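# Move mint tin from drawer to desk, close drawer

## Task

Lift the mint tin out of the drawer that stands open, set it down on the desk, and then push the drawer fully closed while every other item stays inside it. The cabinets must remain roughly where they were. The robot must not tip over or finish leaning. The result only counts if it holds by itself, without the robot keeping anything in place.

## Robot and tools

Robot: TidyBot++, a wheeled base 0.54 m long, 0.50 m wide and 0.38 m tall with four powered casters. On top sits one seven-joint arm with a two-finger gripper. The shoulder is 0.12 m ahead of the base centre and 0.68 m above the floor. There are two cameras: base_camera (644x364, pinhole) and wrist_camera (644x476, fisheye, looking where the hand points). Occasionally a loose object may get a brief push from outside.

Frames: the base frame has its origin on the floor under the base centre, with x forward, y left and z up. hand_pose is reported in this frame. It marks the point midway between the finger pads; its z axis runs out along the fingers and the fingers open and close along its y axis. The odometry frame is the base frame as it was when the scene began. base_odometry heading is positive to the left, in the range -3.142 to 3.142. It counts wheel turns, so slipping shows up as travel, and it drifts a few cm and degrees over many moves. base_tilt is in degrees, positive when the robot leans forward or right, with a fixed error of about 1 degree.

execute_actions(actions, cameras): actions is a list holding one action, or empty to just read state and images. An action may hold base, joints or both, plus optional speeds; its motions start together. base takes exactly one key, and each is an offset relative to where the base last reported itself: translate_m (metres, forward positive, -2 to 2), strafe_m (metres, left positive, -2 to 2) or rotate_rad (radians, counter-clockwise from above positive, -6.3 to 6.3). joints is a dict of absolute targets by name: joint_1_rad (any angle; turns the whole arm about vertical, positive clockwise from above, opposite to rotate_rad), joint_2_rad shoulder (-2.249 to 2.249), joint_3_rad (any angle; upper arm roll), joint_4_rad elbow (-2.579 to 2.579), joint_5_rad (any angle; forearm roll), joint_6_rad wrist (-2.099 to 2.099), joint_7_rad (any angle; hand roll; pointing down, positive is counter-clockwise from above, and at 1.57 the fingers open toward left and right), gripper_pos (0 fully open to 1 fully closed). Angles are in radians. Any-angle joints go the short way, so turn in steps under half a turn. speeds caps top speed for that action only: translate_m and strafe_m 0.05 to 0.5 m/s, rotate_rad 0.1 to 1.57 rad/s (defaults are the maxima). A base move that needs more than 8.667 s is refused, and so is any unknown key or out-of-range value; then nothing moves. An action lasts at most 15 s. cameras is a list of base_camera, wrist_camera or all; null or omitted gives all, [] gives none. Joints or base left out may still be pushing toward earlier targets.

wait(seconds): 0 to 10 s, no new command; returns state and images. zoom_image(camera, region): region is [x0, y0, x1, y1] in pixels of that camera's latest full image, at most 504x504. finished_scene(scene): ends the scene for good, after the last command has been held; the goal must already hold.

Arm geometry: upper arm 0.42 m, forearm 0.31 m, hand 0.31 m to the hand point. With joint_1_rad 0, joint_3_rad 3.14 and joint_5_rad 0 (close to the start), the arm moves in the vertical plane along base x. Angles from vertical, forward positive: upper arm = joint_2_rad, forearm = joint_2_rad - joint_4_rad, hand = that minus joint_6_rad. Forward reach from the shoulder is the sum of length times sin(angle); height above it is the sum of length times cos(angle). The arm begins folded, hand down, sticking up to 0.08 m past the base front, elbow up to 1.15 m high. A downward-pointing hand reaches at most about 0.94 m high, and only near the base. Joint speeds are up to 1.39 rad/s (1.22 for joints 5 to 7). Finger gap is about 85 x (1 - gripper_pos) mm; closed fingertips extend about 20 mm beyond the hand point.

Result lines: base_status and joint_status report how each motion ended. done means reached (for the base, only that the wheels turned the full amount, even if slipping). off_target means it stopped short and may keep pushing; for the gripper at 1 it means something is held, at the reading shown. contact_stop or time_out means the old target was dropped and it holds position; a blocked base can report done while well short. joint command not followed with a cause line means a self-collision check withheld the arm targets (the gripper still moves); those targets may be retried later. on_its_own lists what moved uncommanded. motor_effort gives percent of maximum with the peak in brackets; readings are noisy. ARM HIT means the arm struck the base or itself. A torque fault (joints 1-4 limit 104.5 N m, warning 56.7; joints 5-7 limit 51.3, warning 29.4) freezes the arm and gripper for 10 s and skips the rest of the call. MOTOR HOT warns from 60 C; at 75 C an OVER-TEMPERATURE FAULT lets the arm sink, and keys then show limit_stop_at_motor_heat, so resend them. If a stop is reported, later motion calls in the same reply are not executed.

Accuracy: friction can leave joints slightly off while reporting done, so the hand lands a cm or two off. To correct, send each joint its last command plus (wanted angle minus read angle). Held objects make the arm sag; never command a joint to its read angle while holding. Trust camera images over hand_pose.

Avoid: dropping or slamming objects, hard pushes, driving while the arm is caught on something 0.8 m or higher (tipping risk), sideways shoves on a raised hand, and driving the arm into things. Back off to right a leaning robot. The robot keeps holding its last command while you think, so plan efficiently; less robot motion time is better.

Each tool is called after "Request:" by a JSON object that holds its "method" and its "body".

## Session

Request:
{"method": "execute_actions", "body": {"actions": [{"joints":{"joint_6_rad":0.3}}], "cameras": ["wrist_camera"]}}

Request:
{"method": "execute_actions", "body": {"actions": [{"base":{"rotate_rad":-1.5}}], "cameras": ["wrist_camera"]}}

Request:
{"method": "execute_actions", "body": {"actions": [{"base":{"rotate_rad":-1.5}}], "cameras": ["wrist_camera"]}}

Request:
{"method": "execute_actions", "body": {"actions": [{"base":{"rotate_rad":-1.5}}], "cameras": ["wrist_camera"]}}

Scene clock: 1.47 s.
base_odometry: x=+0.000 y=+0.000 heading=+0.000 (m, m, rad; odometry frame)
base_tilt: forward=+0.4 right=+0.0 (deg)
base_status: not commanded
joint_positions: joint_1_rad=-0.016 joint_2_rad=-0.315 joint_3_rad=+3.154 joint_4_rad=-2.517 joint_5_rad=-0.003 joint_6_rad=+0.289 joint_7_rad=+1.573 gripper_pos=+0.000
joint_status: all done
motor_effort: joint_1_rad=+0(0) joint_2_rad=-7(7) joint_3_rad=+0(1) joint_4_rad=+19(19) joint_5_rad=+0(0) joint_6_rad=+8(8) joint_7_rad=+0(1) (%)
hand_pose: x=+0.5359 y=+0.0027 z=+0.7921 quat_wxyz=(-0.003, +0.817, +0.001, +0.576) (m; base frame)
pictures: wrist_camera
Images, in order (width x height): wrist_camera 644x476.

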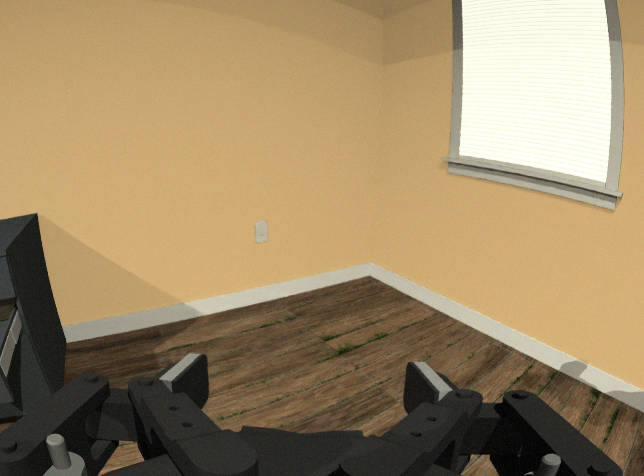

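Scene clock: 3.70 s.
base_odometry: x=+0.000 y=+0.000 heading=-1.499 (m, m, rad; odometry frame)
base_tilt: forward=+0.3 right=+0.0 (deg)
base_status: done
joint_positions: joint_1_rad=-0.016 joint_2_rad=-0.315 joint_3_rad=+3.154 joint_4_rad=-2.517 joint_5_rad=-0.003 joint_6_rad=+0.289 joint_7_rad=+1.573 gripper_pos=+0.000
joint_status: not commanded
motor_effort: joint_1_rad=+0(1) joint_2_rad=-7(8) joint_3_rad=+0(1) joint_4_rad=+18(18) joint_5_rad=-1(0) joint_6_rad=+8(8) joint_7_rad=-1(1) (%)
hand_pose: x=+0.5359 y=+0.0025 z=+0.7921 quat_wxyz=(-0.003, +0.817, +0.000, +0.576) (m; base frame)
pictures: wrist_camera
Images, in order (width x height): wrist_camera 644x476.

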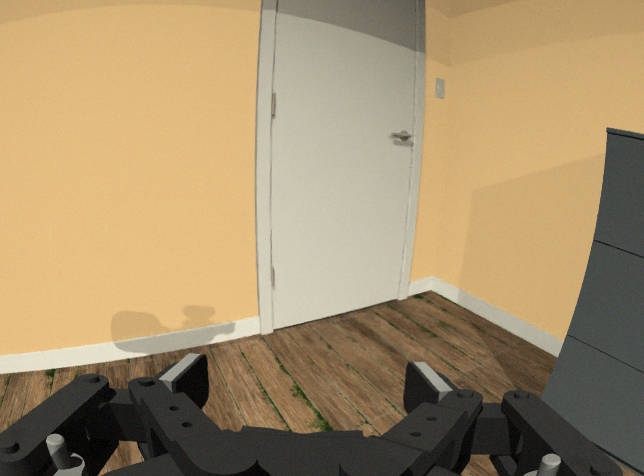

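Scene clock: 5.93 s.
base_odometry: x=+0.000 y=+0.000 heading=-2.997 (m, m, rad; odometry frame)
base_tilt: forward=+0.3 right=+0.0 (deg)
base_status: done
joint_positions: joint_1_rad=-0.016 joint_2_rad=-0.315 joint_3_rad=+3.154 joint_4_rad=-2.517 joint_5_rad=-0.003 joint_6_rad=+0.289 joint_7_rad=+1.573 gripper_pos=+0.000
joint_status: not commanded
motor_effort: joint_1_rad=+0(2) joint_2_rad=-7(8) joint_3_rad=+0(1) joint_4_rad=+18(18) joint_5_rad=-1(1) joint_6_rad=+9(8) joint_7_rad=-1(1) (%)
hand_pose: x=+0.5359 y=+0.0023 z=+0.7921 quat_wxyz=(-0.003, +0.817, +0.000, +0.576) (m; base frame)
pictures: wrist_camera
Images, in order (width x height): wrist_camera 644x476.

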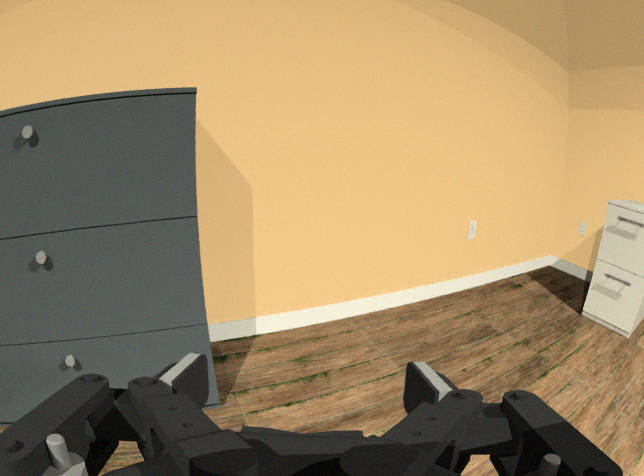

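Scene clock: 8.17 s.
base_odometry: x=+0.000 y=+0.000 heading=+1.787 (m, m, rad; odometry frame)
base_tilt: forward=+0.3 right=+0.0 (deg)
base_status: done
joint_positions: joint_1_rad=-0.016 joint_2_rad=-0.315 joint_3_rad=+3.155 joint_4_rad=-2.517 joint_5_rad=-0.003 joint_6_rad=+0.289 joint_7_rad=+1.573 gripper_pos=+0.000
joint_status: not commanded
motor_effort: joint_1_rad=+1(2) joint_2_rad=-7(8) joint_3_rad=+1(1) joint_4_rad=+19(19) joint_5_rad=+0(1) joint_6_rad=+9(8) joint_7_rad=+0(1) (%)
hand_pose: x=+0.5359 y=+0.0022 z=+0.7921 quat_wxyz=(-0.002, +0.817, +0.000, +0.576) (m; base frame)
pictures: wrist_camera
Images, in order (width x height): wrist_camera 644x476.

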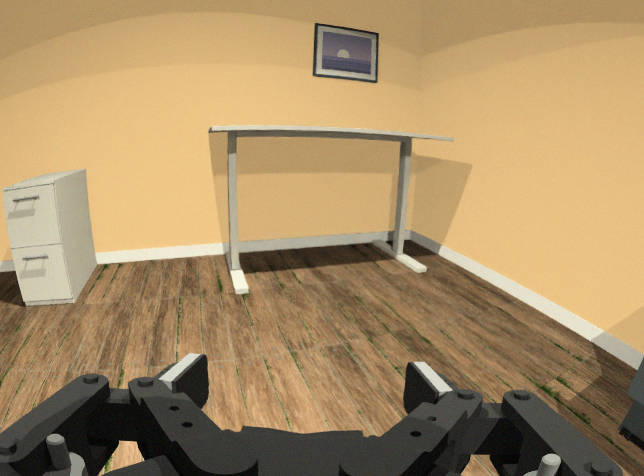

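The open drawer should be in the dark cabinet at heading ~0.8.

Request:
{"method": "execute_actions", "body": {"actions": [{"base":{"rotate_rad":-1.0}}], "cameras": ["wrist_camera"]}}

Scene clock: 10.27 s.
base_odometry: x=+0.000 y=+0.000 heading=+0.788 (m, m, rad; odometry frame)
base_tilt: forward=+0.3 right=+0.0 (deg)
base_status: done
joint_positions: joint_1_rad=-0.016 joint_2_rad=-0.315 joint_3_rad=+3.155 joint_4_rad=-2.517 joint_5_rad=-0.003 joint_6_rad=+0.289 joint_7_rad=+1.573 gripper_pos=+0.000
joint_status: not commanded
motor_effort: joint_1_rad=+0(1) joint_2_rad=-7(8) joint_3_rad=+0(2) joint_4_rad=+19(19) joint_5_rad=+0(1) joint_6_rad=+9(8) joint_7_rad=+0(1) (%)
hand_pose: x=+0.5360 y=+0.0021 z=+0.7921 quat_wxyz=(-0.002, +0.817, +0.000, +0.576) (m; base frame)
pictures: wrist_camera
Images, in order (width x height): wrist_camera 644x476.

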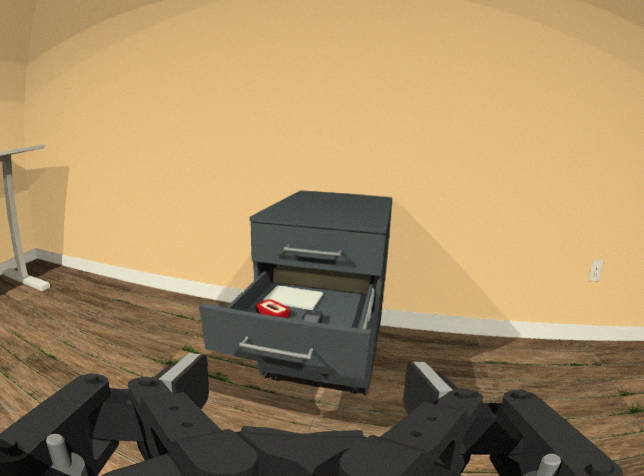

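Request:
{"method": "execute_actions", "body": {"actions": [{"joints":{"joint_2_rad":0.6,"joint_4_rad":-0.97,"joint_6_rad":-1.3}}], "cameras": ["wrist_camera"]}}

Scene clock: 13.13 s.
base_odometry: x=+0.000 y=+0.000 heading=+0.788 (m, m, rad; odometry frame)
base_tilt: forward=+0.3 right=+0.1 (deg)
base_status: not commanded
joint_positions: joint_1_rad=-0.016 joint_2_rad=+0.588 joint_3_rad=+3.155 joint_4_rad=-0.985 joint_5_rad=-0.003 joint_6_rad=-1.270 joint_7_rad=+1.573 gripper_pos=+0.000
joint_status: all done
motor_effort: joint_1_rad=+0(0) joint_2_rad=-41(42) joint_3_rad=-1(1) joint_4_rad=+17(19) joint_5_rad=+0(2) joint_6_rad=+3(8) joint_7_rad=-1(1) (%)
hand_pose: x=+0.7585 y=+0.0058 z=+0.7335 quat_wxyz=(+0.002, +0.989, +0.004, +0.149) (m; base frame)
pictures: wrist_camera
Images, in order (width x height): wrist_camera 644x476.

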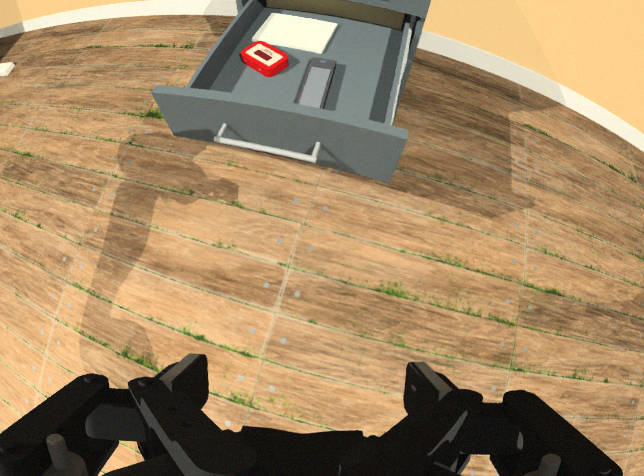

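Request:
{"method": "execute_actions", "body": {"actions": [{"base":{"rotate_rad":-0.17}}], "cameras": []}}

Request:
{"method": "execute_actions", "body": {"actions": [{"base":{"strafe_m":0.28}}], "cameras": []}}

Request:
{"method": "execute_actions", "body": {"actions": [{"base":{"translate_m":0.42}}], "cameras": ["wrist_camera"]}}

Scene clock: 15.57 s.
base_odometry: x=+0.000 y=+0.000 heading=+0.618 (m, m, rad; odometry frame)
base_tilt: forward=+0.4 right=+0.0 (deg)
base_status: done
joint_positions: joint_1_rad=-0.013 joint_2_rad=+0.588 joint_3_rad=+3.159 joint_4_rad=-0.985 joint_5_rad=-0.003 joint_6_rad=-1.270 joint_7_rad=+1.573 gripper_pos=+0.000
joint_status: not commanded
motor_effort: joint_1_rad=+1(6) joint_2_rad=-41(42) joint_3_rad=-1(3) joint_4_rad=+18(18) joint_5_rad=+0(3) joint_6_rad=+3(3) joint_7_rad=-1(0) (%)
hand_pose: x=+0.7586 y=+0.0018 z=+0.7335 quat_wxyz=(+0.004, +0.989, +0.001, +0.149) (m; base frame)
pictures: none
No camera images: the call's "cameras" was empty. Leave "cameras" out to get every camera's image.

Scene clock: 17.33 s.
base_odometry: x=-0.162 y=+0.228 heading=+0.618 (m, m, rad; odometry frame)
base_tilt: forward=+0.3 right=+0.1 (deg)
base_status: done
joint_positions: joint_1_rad=-0.022 joint_2_rad=+0.588 joint_3_rad=+3.157 joint_4_rad=-0.984 joint_5_rad=-0.003 joint_6_rad=-1.270 joint_7_rad=+1.573 gripper_pos=+0.000
joint_status: not commanded
motor_effort: joint_1_rad=+1(3) joint_2_rad=-41(43) joint_3_rad=+0(2) joint_4_rad=+18(19) joint_5_rad=-1(0) joint_6_rad=+3(3) joint_7_rad=+0(0) (%)
hand_pose: x=+0.7585 y=+0.0085 z=+0.7335 quat_wxyz=(+0.002, +0.989, +0.006, +0.149) (m; base frame)
pictures: none
No camera images: the call's "cameras" was empty. Leave "cameras" out to get every camera's image.

Scene clock: 19.43 s.
base_odometry: x=+0.180 y=+0.472 heading=+0.618 (m, m, rad; odometry frame)
base_tilt: forward=+0.3 right=+0.0 (deg)
base_status: done
joint_positions: joint_1_rad=-0.022 joint_2_rad=+0.598 joint_3_rad=+3.157 joint_4_rad=-0.981 joint_5_rad=-0.003 joint_6_rad=-1.274 joint_7_rad=+1.573 gripper_pos=+0.000
joint_status: not commanded
motor_effort: joint_1_rad=+0(2) joint_2_rad=-41(44) joint_3_rad=+0(2) joint_4_rad=+18(19) joint_5_rad=-1(1) joint_6_rad=+3(4) joint_7_rad=-1(1) (%)
hand_pose: x=+0.7589 y=+0.0085 z=+0.7287 quat_wxyz=(+0.002, +0.990, +0.006, +0.144) (m; base frame)
pictures: wrist_camera
Images, in order (width x height): wrist_camera 644x476.

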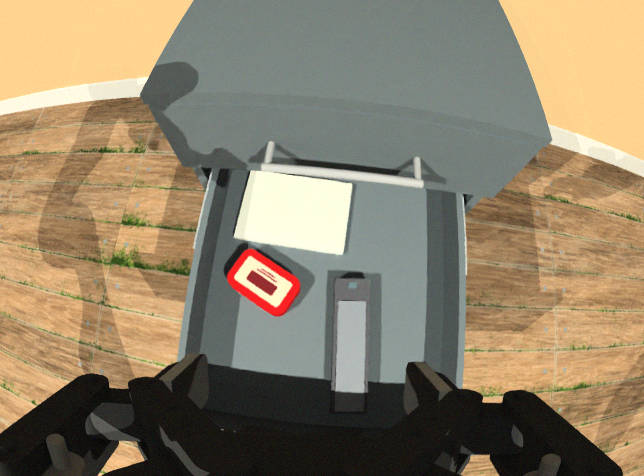

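Request:
{"method": "execute_actions", "body": {"actions": [{"base":{"translate_m":0.12},"joints":{"joint_1_rad":-0.08,"joint_2_rad":0.795,"joint_4_rad":-1.05,"joint_6_rad":-1.31,"joint_7_rad":-0.68,"gripper_pos":0.12}}], "cameras": ["wrist_camera"]}}

Scene clock: 22.13 s.
base_odometry: x=+0.278 y=+0.542 heading=+0.619 (m, m, rad; odometry frame)
base_tilt: forward=+0.4 right=+0.0 (deg)
base_status: done
joint_positions: joint_1_rad=-0.067 joint_2_rad=+0.788 joint_3_rad=+3.157 joint_4_rad=-1.037 joint_5_rad=-0.003 joint_6_rad=-1.279 joint_7_rad=-0.662 gripper_pos=+0.120
joint_status: all done
motor_effort: joint_1_rad=+1(2) joint_2_rad=-45(47) joint_3_rad=-1(1) joint_4_rad=+16(19) joint_5_rad=+0(1) joint_6_rad=+1(4) joint_7_rad=+0(0) (%)
hand_pose: x=+0.7322 y=+0.0361 z=+0.5883 quat_wxyz=(-0.015, +0.464, -0.886, +0.011) (m; base frame)
pictures: wrist_camera
Images, in order (width x height): wrist_camera 644x476.

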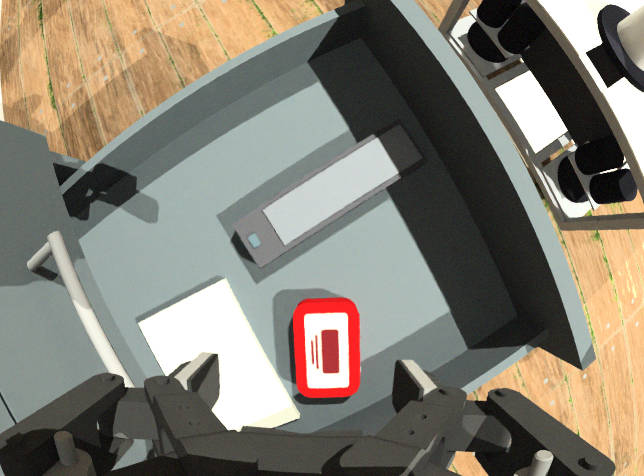

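Request:
{"method": "execute_actions", "body": {"actions": [{"joints":{"joint_2_rad":0.97,"joint_4_rad":-1.16,"joint_6_rad":-1.0}}], "cameras": ["wrist_camera"]}}

Scene clock: 23.87 s.
base_odometry: x=+0.278 y=+0.542 heading=+0.619 (m, m, rad; odometry frame)
base_tilt: forward=+0.3 right=+0.1 (deg)
base_status: not commanded
joint_positions: joint_1_rad=-0.067 joint_2_rad=+0.974 joint_3_rad=+3.157 joint_4_rad=-1.156 joint_5_rad=-0.003 joint_6_rad=-1.028 joint_7_rad=-0.662 gripper_pos=+0.120
joint_status: all done
motor_effort: joint_1_rad=+0(0) joint_2_rad=-48(53) joint_3_rad=-1(1) joint_4_rad=+14(17) joint_5_rad=+0(0) joint_6_rad=+0(1) joint_7_rad=+0(0) (%)
hand_pose: x=+0.7273 y=+0.0350 z=+0.4399 quat_wxyz=(+0.010, +0.465, -0.885, +0.001) (m; base frame)
pictures: wrist_camera
Images, in order (width x height): wrist_camera 644x476.

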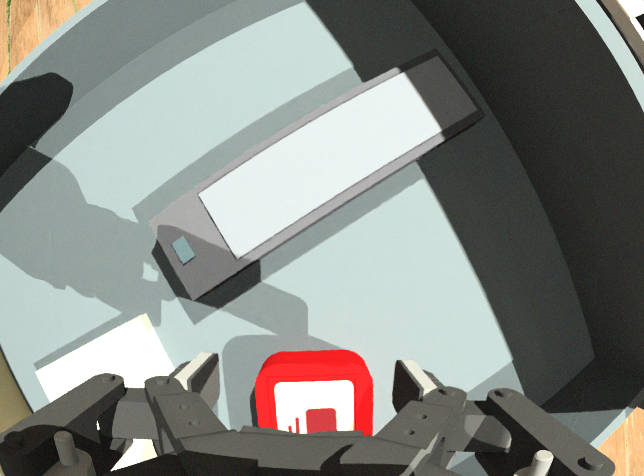

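Request:
{"method": "execute_actions", "body": {"actions": [{"base":{"strafe_m":0.033}}], "cameras": []}}

Request:
{"method": "execute_actions", "body": {"actions": [{"base":{"translate_m":0.023},"joints":{"joint_2_rad":1.02}}], "cameras": ["wrist_camera"]}}

Scene clock: 24.97 s.
base_odometry: x=+0.259 y=+0.569 heading=+0.618 (m, m, rad; odometry frame)
base_tilt: forward=+0.3 right=+0.0 (deg)
base_status: done
joint_positions: joint_1_rad=-0.083 joint_2_rad=+0.974 joint_3_rad=+3.156 joint_4_rad=-1.156 joint_5_rad=-0.003 joint_6_rad=-1.027 joint_7_rad=-0.662 gripper_pos=+0.120
joint_status: not commanded
motor_effort: joint_1_rad=-1(4) joint_2_rad=-47(49) joint_3_rad=-1(3) joint_4_rad=+14(14) joint_5_rad=+0(0) joint_6_rad=+1(0) joint_7_rad=-1(1) (%)
hand_pose: x=+0.7268 y=+0.0451 z=+0.4399 quat_wxyz=(+0.009, +0.472, -0.882, +0.001) (m; base frame)
pictures: none
No camera images: the call's "cameras" was empty. Leave "cameras" out to get every camera's image.

Scene clock: 25.80 s.
base_odometry: x=+0.278 y=+0.582 heading=+0.619 (m, m, rad; odometry frame)
base_tilt: forward=+0.3 right=+0.0 (deg)
base_status: done
joint_positions: joint_1_rad=-0.083 joint_2_rad=+1.016 joint_3_rad=+3.156 joint_4_rad=-1.157 joint_5_rad=-0.003 joint_6_rad=-1.026 joint_7_rad=-0.662 gripper_pos=+0.120
joint_status: all done
motor_effort: joint_1_rad=+0(2) joint_2_rad=-48(52) joint_3_rad=+0(1) joint_4_rad=+13(16) joint_5_rad=-1(0) joint_6_rad=+0(2) joint_7_rad=-1(1) (%)
hand_pose: x=+0.7160 y=+0.0442 z=+0.4143 quat_wxyz=(+0.029, +0.472, -0.881, -0.007) (m; base frame)
pictures: wrist_camera
Images, in order (width x height): wrist_camera 644x476.

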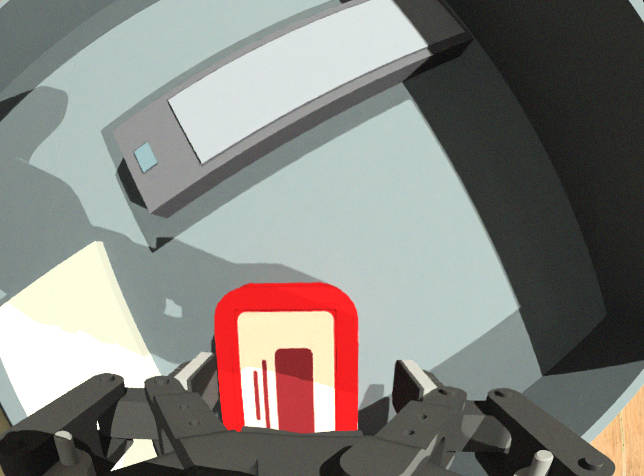

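Matches the pre-grasp view from before. Lower slightly and close.

Request:
{"method": "execute_actions", "body": {"actions": [{"joints":{"joint_2_rad":1.04,"gripper_pos":1.0}}], "cameras": ["wrist_camera"]}}

Scene clock: 27.10 s.
base_odometry: x=+0.278 y=+0.582 heading=+0.619 (m, m, rad; odometry frame)
base_tilt: forward=+0.3 right=+0.0 (deg)
base_status: not commanded
joint_positions: joint_1_rad=-0.082 joint_2_rad=+1.016 joint_3_rad=+3.156 joint_4_rad=-1.155 joint_5_rad=-0.003 joint_6_rad=-1.024 joint_7_rad=-0.662 gripper_pos=+0.389
joint_status: gripper_pos off_target (ended at +0.389, target +1.000); the others done
motor_effort: joint_1_rad=+0(3) joint_2_rad=-43(49) joint_3_rad=-1(5) joint_4_rad=+13(14) joint_5_rad=+0(4) joint_6_rad=+1(4) joint_7_rad=-1(0) (%)
hand_pose: x=+0.7181 y=+0.0433 z=+0.4148 quat_wxyz=(+0.026, +0.471, -0.882, -0.006) (m; base frame)
pictures: wrist_camera
Images, in order (width x height): wrist_camera 644x476.

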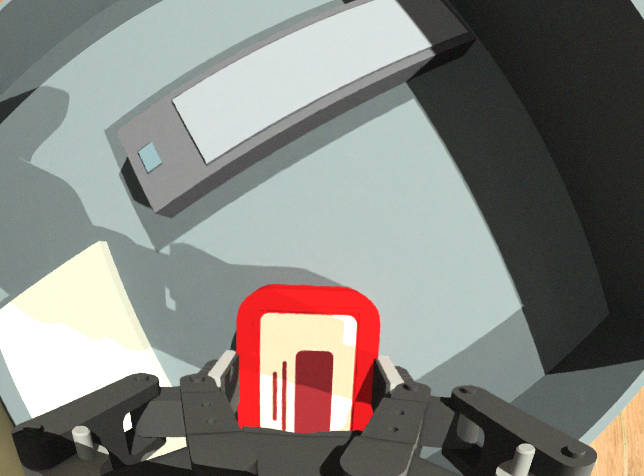

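Request:
{"method": "execute_actions", "body": {"actions": [{"joints":{"joint_1_rad":0,"joint_2_rad":0.408,"joint_4_rad":-0.749,"joint_6_rad":-1.985,"joint_7_rad":0}}], "cameras": []}}

Request:
{"method": "execute_actions", "body": {"actions": [{"base":{"rotate_rad":1.4},"joints":{"joint_6_rad":-1.3}}], "cameras": ["wrist_camera"]}}

Scene clock: 29.67 s.
base_odometry: x=+0.278 y=+0.582 heading=+0.619 (m, m, rad; odometry frame)
base_tilt: forward=+0.4 right=+0.0 (deg)
base_status: not commanded
joint_positions: joint_1_rad=-0.015 joint_2_rad=+0.407 joint_3_rad=+3.156 joint_4_rad=-0.762 joint_5_rad=-0.003 joint_6_rad=-1.960 joint_7_rad=-0.035 gripper_pos=+0.389
joint_status: all done
motor_effort: joint_1_rad=+0(0) joint_2_rad=-32(55) joint_3_rad=+0(0) joint_4_rad=+15(16) joint_5_rad=-1(1) joint_6_rad=+1(1) joint_7_rad=-1(1) (%)
hand_pose: x=+0.5791 y=+0.0037 z=+0.8796 quat_wxyz=(-0.003, +0.695, -0.719, +0.006) (m; base frame)
pictures: none
No camera images: the call's "cameras" was empty. Leave "cameras" out to get every camera's image.

Scene clock: 32.13 s.
base_odometry: x=+0.278 y=+0.582 heading=+2.018 (m, m, rad; odometry frame)
base_tilt: forward=+0.4 right=+0.1 (deg)
base_status: done
joint_positions: joint_1_rad=-0.007 joint_2_rad=+0.421 joint_3_rad=+3.149 joint_4_rad=-0.761 joint_5_rad=-0.003 joint_6_rad=-1.309 joint_7_rad=-0.035 gripper_pos=+0.389
joint_status: all done
motor_effort: joint_1_rad=+0(5) joint_2_rad=-37(41) joint_3_rad=+0(3) joint_4_rad=+19(20) joint_5_rad=-1(0) joint_6_rad=+6(7) joint_7_rad=+0(0) (%)
hand_pose: x=+0.7705 y=+0.0033 z=+0.9376 quat_wxyz=(-0.230, +0.659, -0.681, +0.222) (m; base frame)
pictures: wrist_camera
Images, in order (width x height): wrist_camera 644x476.

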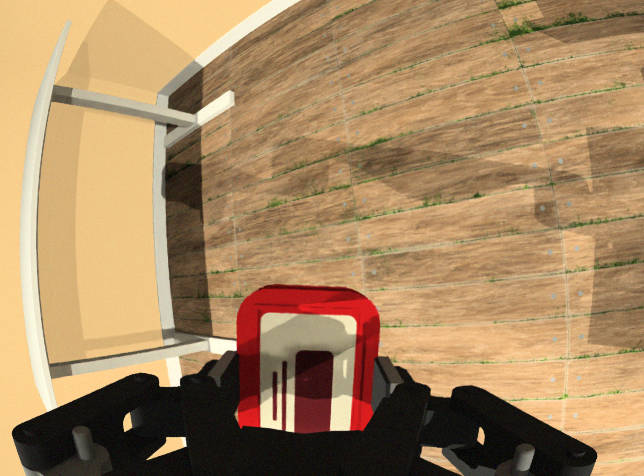

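Request:
{"method": "execute_actions", "body": {"actions": [{"base":{"translate_m":0.7}}], "cameras": ["wrist_camera"]}}

Scene clock: 35.27 s.
base_odometry: x=-0.026 y=+1.213 heading=+2.019 (m, m, rad; odometry frame)
base_tilt: forward=+0.3 right=+0.0 (deg)
base_status: done
joint_positions: joint_1_rad=-0.007 joint_2_rad=+0.417 joint_3_rad=+3.149 joint_4_rad=-0.761 joint_5_rad=-0.003 joint_6_rad=-1.309 joint_7_rad=-0.035 gripper_pos=+0.389
joint_status: not commanded
motor_effort: joint_1_rad=+0(2) joint_2_rad=-37(40) joint_3_rad=+0(1) joint_4_rad=+19(20) joint_5_rad=+0(0) joint_6_rad=+6(7) joint_7_rad=+0(0) (%)
hand_pose: x=+0.7696 y=+0.0032 z=+0.9401 quat_wxyz=(-0.232, +0.658, -0.681, +0.223) (m; base frame)
pictures: wrist_camera
Images, in order (width x height): wrist_camera 644x476.

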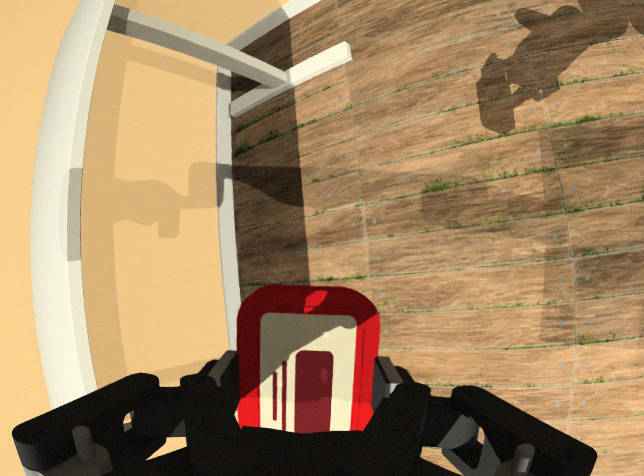

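Request:
{"method": "execute_actions", "body": {"actions": [{"base":{"translate_m":0.2}}], "cameras": ["wrist_camera"]}}

Scene clock: 37.07 s.
base_odometry: x=-0.113 y=+1.394 heading=+2.020 (m, m, rad; odometry frame)
base_tilt: forward=+0.4 right=+0.0 (deg)
base_status: done
joint_positions: joint_1_rad=-0.007 joint_2_rad=+0.420 joint_3_rad=+3.149 joint_4_rad=-0.760 joint_5_rad=-0.003 joint_6_rad=-1.309 joint_7_rad=-0.035 gripper_pos=+0.389
joint_status: not commanded
motor_effort: joint_1_rad=+0(2) joint_2_rad=-37(42) joint_3_rad=+1(1) joint_4_rad=+19(20) joint_5_rad=+0(0) joint_6_rad=+6(7) joint_7_rad=+0(0) (%)
hand_pose: x=+0.7704 y=+0.0031 z=+0.9381 quat_wxyz=(-0.230, +0.659, -0.681, +0.223) (m; base frame)
pictures: wrist_camera
Images, in order (width x height): wrist_camera 644x476.

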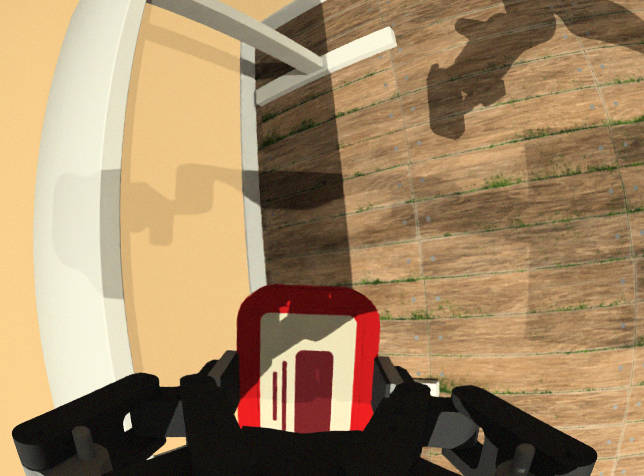

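Request:
{"method": "execute_actions", "body": {"actions": [{"joints":{"joint_2_rad":0.2,"joint_4_rad":-0.7,"joint_6_rad":-2.09}}], "cameras": []}}

Request:
{"method": "execute_actions", "body": {"actions": [{"base":{"translate_m":0.6}}], "cameras": ["wrist_camera"]}}

Scene clock: 39.07 s.
base_odometry: x=-0.113 y=+1.394 heading=+2.020 (m, m, rad; odometry frame)
base_tilt: forward=+0.4 right=+0.1 (deg)
base_status: not commanded
joint_positions: joint_1_rad=-0.007 joint_2_rad=+0.196 joint_3_rad=+3.149 joint_4_rad=-0.710 joint_5_rad=-0.003 joint_6_rad=-2.076 joint_7_rad=-0.035 gripper_pos=+0.389
joint_status: all done
motor_effort: joint_1_rad=+0(1) joint_2_rad=-22(39) joint_3_rad=+0(1) joint_4_rad=+14(19) joint_5_rad=+0(0) joint_6_rad=+2(6) joint_7_rad=-1(0) (%)
hand_pose: x=+0.4979 y=+0.0024 z=+0.9808 quat_wxyz=(-0.057, +0.693, -0.717, +0.055) (m; base frame)
pictures: none
No camera images: the call's "cameras" was empty. Leave "cameras" out to get every camera's image.

Scene clock: 41.63 s.
base_odometry: x=-0.374 y=+1.934 heading=+2.020 (m, m, rad; odometry frame)
base_tilt: forward=+0.4 right=+0.1 (deg)
base_status: done
joint_positions: joint_1_rad=-0.007 joint_2_rad=+0.203 joint_3_rad=+3.149 joint_4_rad=-0.704 joint_5_rad=-0.003 joint_6_rad=-2.080 joint_7_rad=-0.035 gripper_pos=+0.389
joint_status: not commanded
motor_effort: joint_1_rad=+0(1) joint_2_rad=-22(26) joint_3_rad=+0(1) joint_4_rad=+14(15) joint_5_rad=-1(1) joint_6_rad=+2(7) joint_7_rad=-1(0) (%)
hand_pose: x=+0.4994 y=+0.0025 z=+0.9802 quat_wxyz=(-0.056, +0.693, -0.717, +0.054) (m; base frame)
pictures: wrist_camera
Images, in order (width x height): wrist_camera 644x476.

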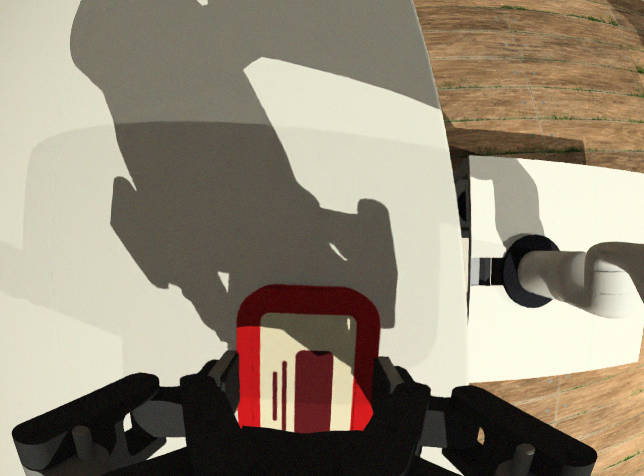

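Request:
{"method": "execute_actions", "body": {"actions": [{"base":{"translate_m":0.06}}], "cameras": []}}

Request:
{"method": "execute_actions", "body": {"actions": [{"joints":{"gripper_pos":0}}], "cameras": ["wrist_camera"]}}

Scene clock: 42.80 s.
base_odometry: x=-0.400 y=+1.988 heading=+2.021 (m, m, rad; odometry frame)
base_tilt: forward=+0.3 right=+0.0 (deg)
base_status: done
joint_positions: joint_1_rad=-0.007 joint_2_rad=+0.205 joint_3_rad=+3.149 joint_4_rad=-0.702 joint_5_rad=-0.003 joint_6_rad=-2.080 joint_7_rad=-0.035 gripper_pos=+0.389
joint_status: not commanded
motor_effort: joint_1_rad=+0(1) joint_2_rad=-23(25) joint_3_rad=-1(1) joint_4_rad=+14(14) joint_5_rad=-1(0) joint_6_rad=+2(3) joint_7_rad=+0(0) (%)
hand_pose: x=+0.5002 y=+0.0025 z=+0.9801 quat_wxyz=(-0.056, +0.693, -0.717, +0.054) (m; base frame)
pictures: none
No camera images: the call's "cameras" was empty. Leave "cameras" out to get every camera's image.

Scene clock: 43.90 s.
base_odometry: x=-0.400 y=+1.988 heading=+2.021 (m, m, rad; odometry frame)
base_tilt: forward=+0.4 right=+0.1 (deg)
base_status: not commanded
joint_positions: joint_1_rad=-0.007 joint_2_rad=+0.205 joint_3_rad=+3.149 joint_4_rad=-0.702 joint_5_rad=-0.003 joint_6_rad=-2.080 joint_7_rad=-0.035 gripper_pos=+0.000
joint_status: all done
motor_effort: joint_1_rad=+0(0) joint_2_rad=-22(24) joint_3_rad=+0(0) joint_4_rad=+14(14) joint_5_rad=-1(0) joint_6_rad=+2(2) joint_7_rad=+0(0) (%)
hand_pose: x=+0.5002 y=+0.0025 z=+0.9801 quat_wxyz=(-0.056, +0.693, -0.717, +0.054) (m; base frame)
pictures: wrist_camera
Images, in order (width x height): wrist_camera 644x476.

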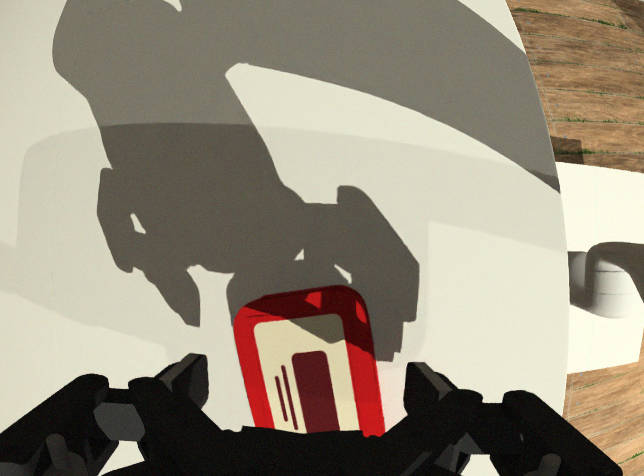

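Request:
{"method": "execute_actions", "body": {"actions": [{"joints":{"joint_2_rad":0.1,"joint_4_rad":-0.5}}], "cameras": []}}

Request:
{"method": "execute_actions", "body": {"actions": [{"base":{"translate_m":-1.56}}], "cameras": ["wrist_camera"]}}

Scene clock: 45.83 s.
base_odometry: x=-0.400 y=+1.988 heading=+2.021 (m, m, rad; odometry frame)
base_tilt: forward=+0.3 right=+0.0 (deg)
base_status: not commanded
joint_positions: joint_1_rad=-0.007 joint_2_rad=+0.095 joint_3_rad=+3.149 joint_4_rad=-0.507 joint_5_rad=-0.003 joint_6_rad=-2.080 joint_7_rad=-0.035 gripper_pos=+0.000
joint_status: all done
motor_effort: joint_1_rad=+0(1) joint_2_rad=-16(25) joint_3_rad=+0(0) joint_4_rad=+11(15) joint_5_rad=+0(0) joint_6_rad=+4(5) joint_7_rad=-1(0) (%)
hand_pose: x=+0.4752 y=+0.0023 z=+1.0808 quat_wxyz=(-0.164, +0.677, -0.700, +0.158) (m; base frame)
pictures: none
No camera images: the call's "cameras" was empty. Leave "cameras" out to get every camera's image.

Scene clock: 50.40 s.
base_odometry: x=+0.281 y=+0.584 heading=+2.022 (m, m, rad; odometry frame)
base_tilt: forward=+0.3 right=+0.1 (deg)
base_status: done
joint_positions: joint_1_rad=-0.007 joint_2_rad=+0.097 joint_3_rad=+3.149 joint_4_rad=-0.507 joint_5_rad=-0.003 joint_6_rad=-2.080 joint_7_rad=-0.035 gripper_pos=+0.000
joint_status: not commanded
motor_effort: joint_1_rad=+0(2) joint_2_rad=-16(20) joint_3_rad=-1(2) joint_4_rad=+12(12) joint_5_rad=-1(1) joint_6_rad=+4(5) joint_7_rad=+0(0) (%)
hand_pose: x=+0.4761 y=+0.0022 z=+1.0800 quat_wxyz=(-0.164, +0.677, -0.700, +0.157) (m; base frame)
pictures: wrist_camera
Images, in order (width x height): wrist_camera 644x476.

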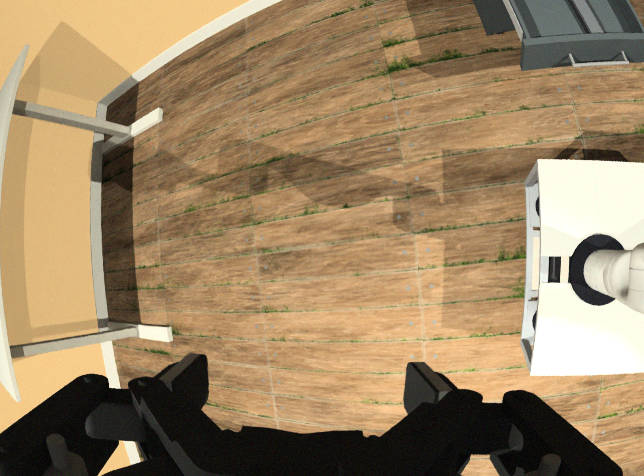

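Request:
{"method": "execute_actions", "body": {"actions": [{"base":{"rotate_rad":-1.4}}], "cameras": []}}

Request:
{"method": "execute_actions", "body": {"actions": [{"base":{"translate_m":-0.45},"joints":{"joint_2_rad":1.05,"joint_4_rad":-2.041,"joint_6_rad":0.89,"joint_7_rad":1.57,"gripper_pos":1}}], "cameras": ["wrist_camera"]}}

Scene clock: 52.77 s.
base_odometry: x=+0.281 y=+0.584 heading=+0.623 (m, m, rad; odometry frame)
base_tilt: forward=+0.3 right=+0.0 (deg)
base_status: done
joint_positions: joint_1_rad=-0.003 joint_2_rad=+0.101 joint_3_rad=+3.150 joint_4_rad=-0.507 joint_5_rad=-0.003 joint_6_rad=-2.080 joint_7_rad=-0.035 gripper_pos=+0.000
joint_status: not commanded
motor_effort: joint_1_rad=+1(2) joint_2_rad=-16(19) joint_3_rad=+1(1) joint_4_rad=+11(12) joint_5_rad=-1(1) joint_6_rad=+4(4) joint_7_rad=+0(0) (%)
hand_pose: x=+0.4775 y=+0.0005 z=+1.0787 quat_wxyz=(-0.162, +0.676, -0.702, +0.156) (m; base frame)
pictures: none
No camera images: the call's "cameras" was empty. Leave "cameras" out to get every camera's image.

Scene clock: 56.17 s.
base_odometry: x=-0.085 y=+0.322 heading=+0.623 (m, m, rad; odometry frame)
base_tilt: forward=+0.3 right=+0.0 (deg)
base_status: done
joint_positions: joint_1_rad=-0.003 joint_2_rad=+1.042 joint_3_rad=+3.150 joint_4_rad=-2.029 joint_5_rad=-0.003 joint_6_rad=+0.861 joint_7_rad=+1.535 gripper_pos=+0.999
joint_status: all done
motor_effort: joint_1_rad=+0(1) joint_2_rad=-40(45) joint_3_rad=-1(0) joint_4_rad=+6(20) joint_5_rad=+0(1) joint_6_rad=+7(8) joint_7_rad=+0(0) (%)
hand_pose: x=+0.7546 y=-0.0022 z=+0.3951 quat_wxyz=(-0.004, +0.893, -0.016, +0.449) (m; base frame)
pictures: wrist_camera
Images, in order (width x height): wrist_camera 644x476.

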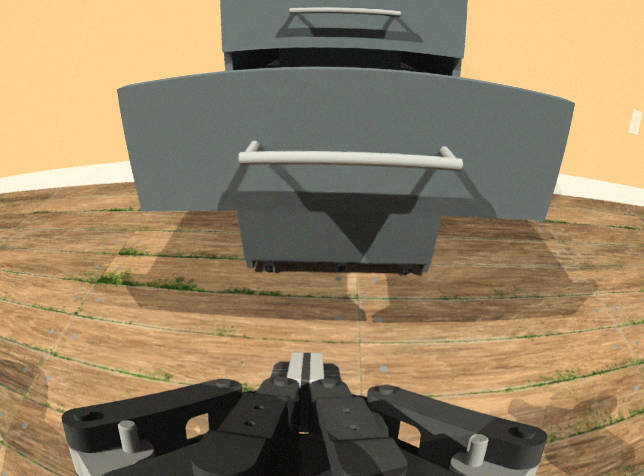

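Request:
{"method": "execute_actions", "body": {"actions": [{"base":{"translate_m":0.3},"speeds":{"translate_m":0.15}}], "cameras": ["wrist_camera"]}}

Scene clock: 59.10 s.
base_odometry: x=+0.159 y=+0.497 heading=+0.622 (m, m, rad; odometry frame)
base_tilt: forward=+0.3 right=+0.1 (deg)
base_status: done
joint_positions: joint_1_rad=-0.001 joint_2_rad=+1.043 joint_3_rad=+3.151 joint_4_rad=-2.049 joint_5_rad=-0.003 joint_6_rad=+0.862 joint_7_rad=+1.535 gripper_pos=+0.999
joint_status: not commanded
motor_effort: joint_1_rad=+1(2) joint_2_rad=-40(42) joint_3_rad=+0(3) joint_4_rad=+6(15) joint_5_rad=-1(1) joint_6_rad=+7(11) joint_7_rad=-1(0) (%)
hand_pose: x=+0.7440 y=-0.0039 z=+0.3887 quat_wxyz=(-0.003, +0.898, -0.017, +0.440) (m; base frame)
pictures: wrist_camera
Images, in order (width x height): wrist_camera 644x476.

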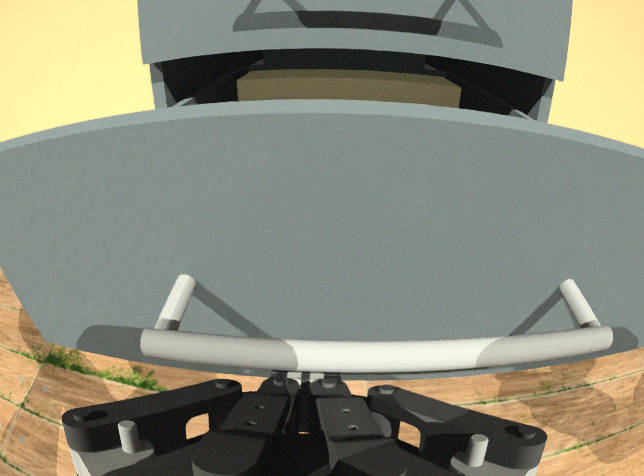

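In contact at the handle. Keep pushing.

Request:
{"method": "execute_actions", "body": {"actions": [{"base":{"translate_m":0.2},"speeds":{"translate_m":0.12}}], "cameras": ["wrist_camera"]}}

Scene clock: 61.53 s.
base_odometry: x=+0.322 y=+0.613 heading=+0.621 (m, m, rad; odometry frame)
base_tilt: forward=+0.4 right=+0.0 (deg)
base_status: done
joint_positions: joint_1_rad=+0.001 joint_2_rad=+1.049 joint_3_rad=+3.152 joint_4_rad=-2.048 joint_5_rad=-0.003 joint_6_rad=+0.862 joint_7_rad=+1.535 gripper_pos=+0.999
joint_status: not commanded
motor_effort: joint_1_rad=+1(3) joint_2_rad=-40(43) joint_3_rad=-1(3) joint_4_rad=+6(15) joint_5_rad=+0(1) joint_6_rad=+7(11) joint_7_rad=+0(0) (%)
hand_pose: x=+0.7431 y=-0.0057 z=+0.3857 quat_wxyz=(-0.002, +0.899, -0.018, +0.438) (m; base frame)
pictures: wrist_camera
Images, in order (width x height): wrist_camera 644x476.

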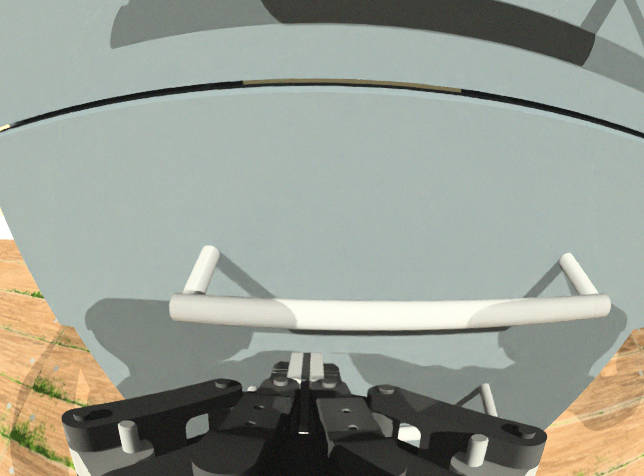

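Looks closed (gap between tip and handle). Check from back.

Request:
{"method": "execute_actions", "body": {"actions": [{"base":{"translate_m":-0.3}}], "cameras": ["wrist_camera"]}}

Scene clock: 63.60 s.
base_odometry: x=+0.078 y=+0.439 heading=+0.620 (m, m, rad; odometry frame)
base_tilt: forward=+0.3 right=+0.0 (deg)
base_status: done
joint_positions: joint_1_rad=+0.001 joint_2_rad=+1.049 joint_3_rad=+3.152 joint_4_rad=-2.045 joint_5_rad=-0.003 joint_6_rad=+0.863 joint_7_rad=+1.535 gripper_pos=+0.999
joint_status: not commanded
motor_effort: joint_1_rad=+1(2) joint_2_rad=-41(42) joint_3_rad=-1(2) joint_4_rad=+6(7) joint_5_rad=-2(1) joint_6_rad=+8(8) joint_7_rad=+0(0) (%)
hand_pose: x=+0.7445 y=-0.0057 z=+0.3866 quat_wxyz=(-0.002, +0.898, -0.018, +0.440) (m; base frame)
pictures: wrist_camera
Images, in order (width x height): wrist_camera 644x476.

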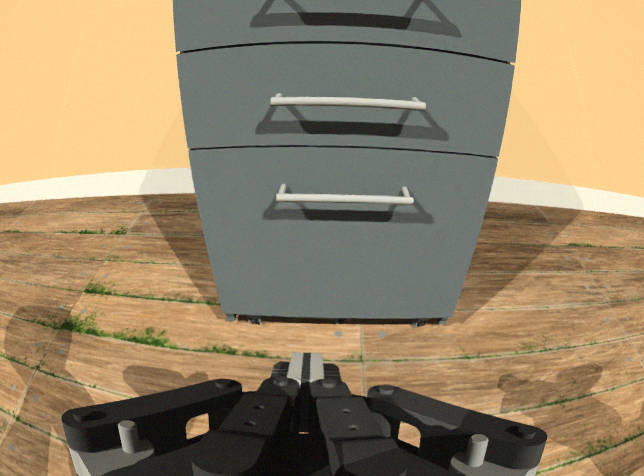

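Request:
{"method": "finished_scene", "body": {"scene": 2}}

The scene is finished: the task was done.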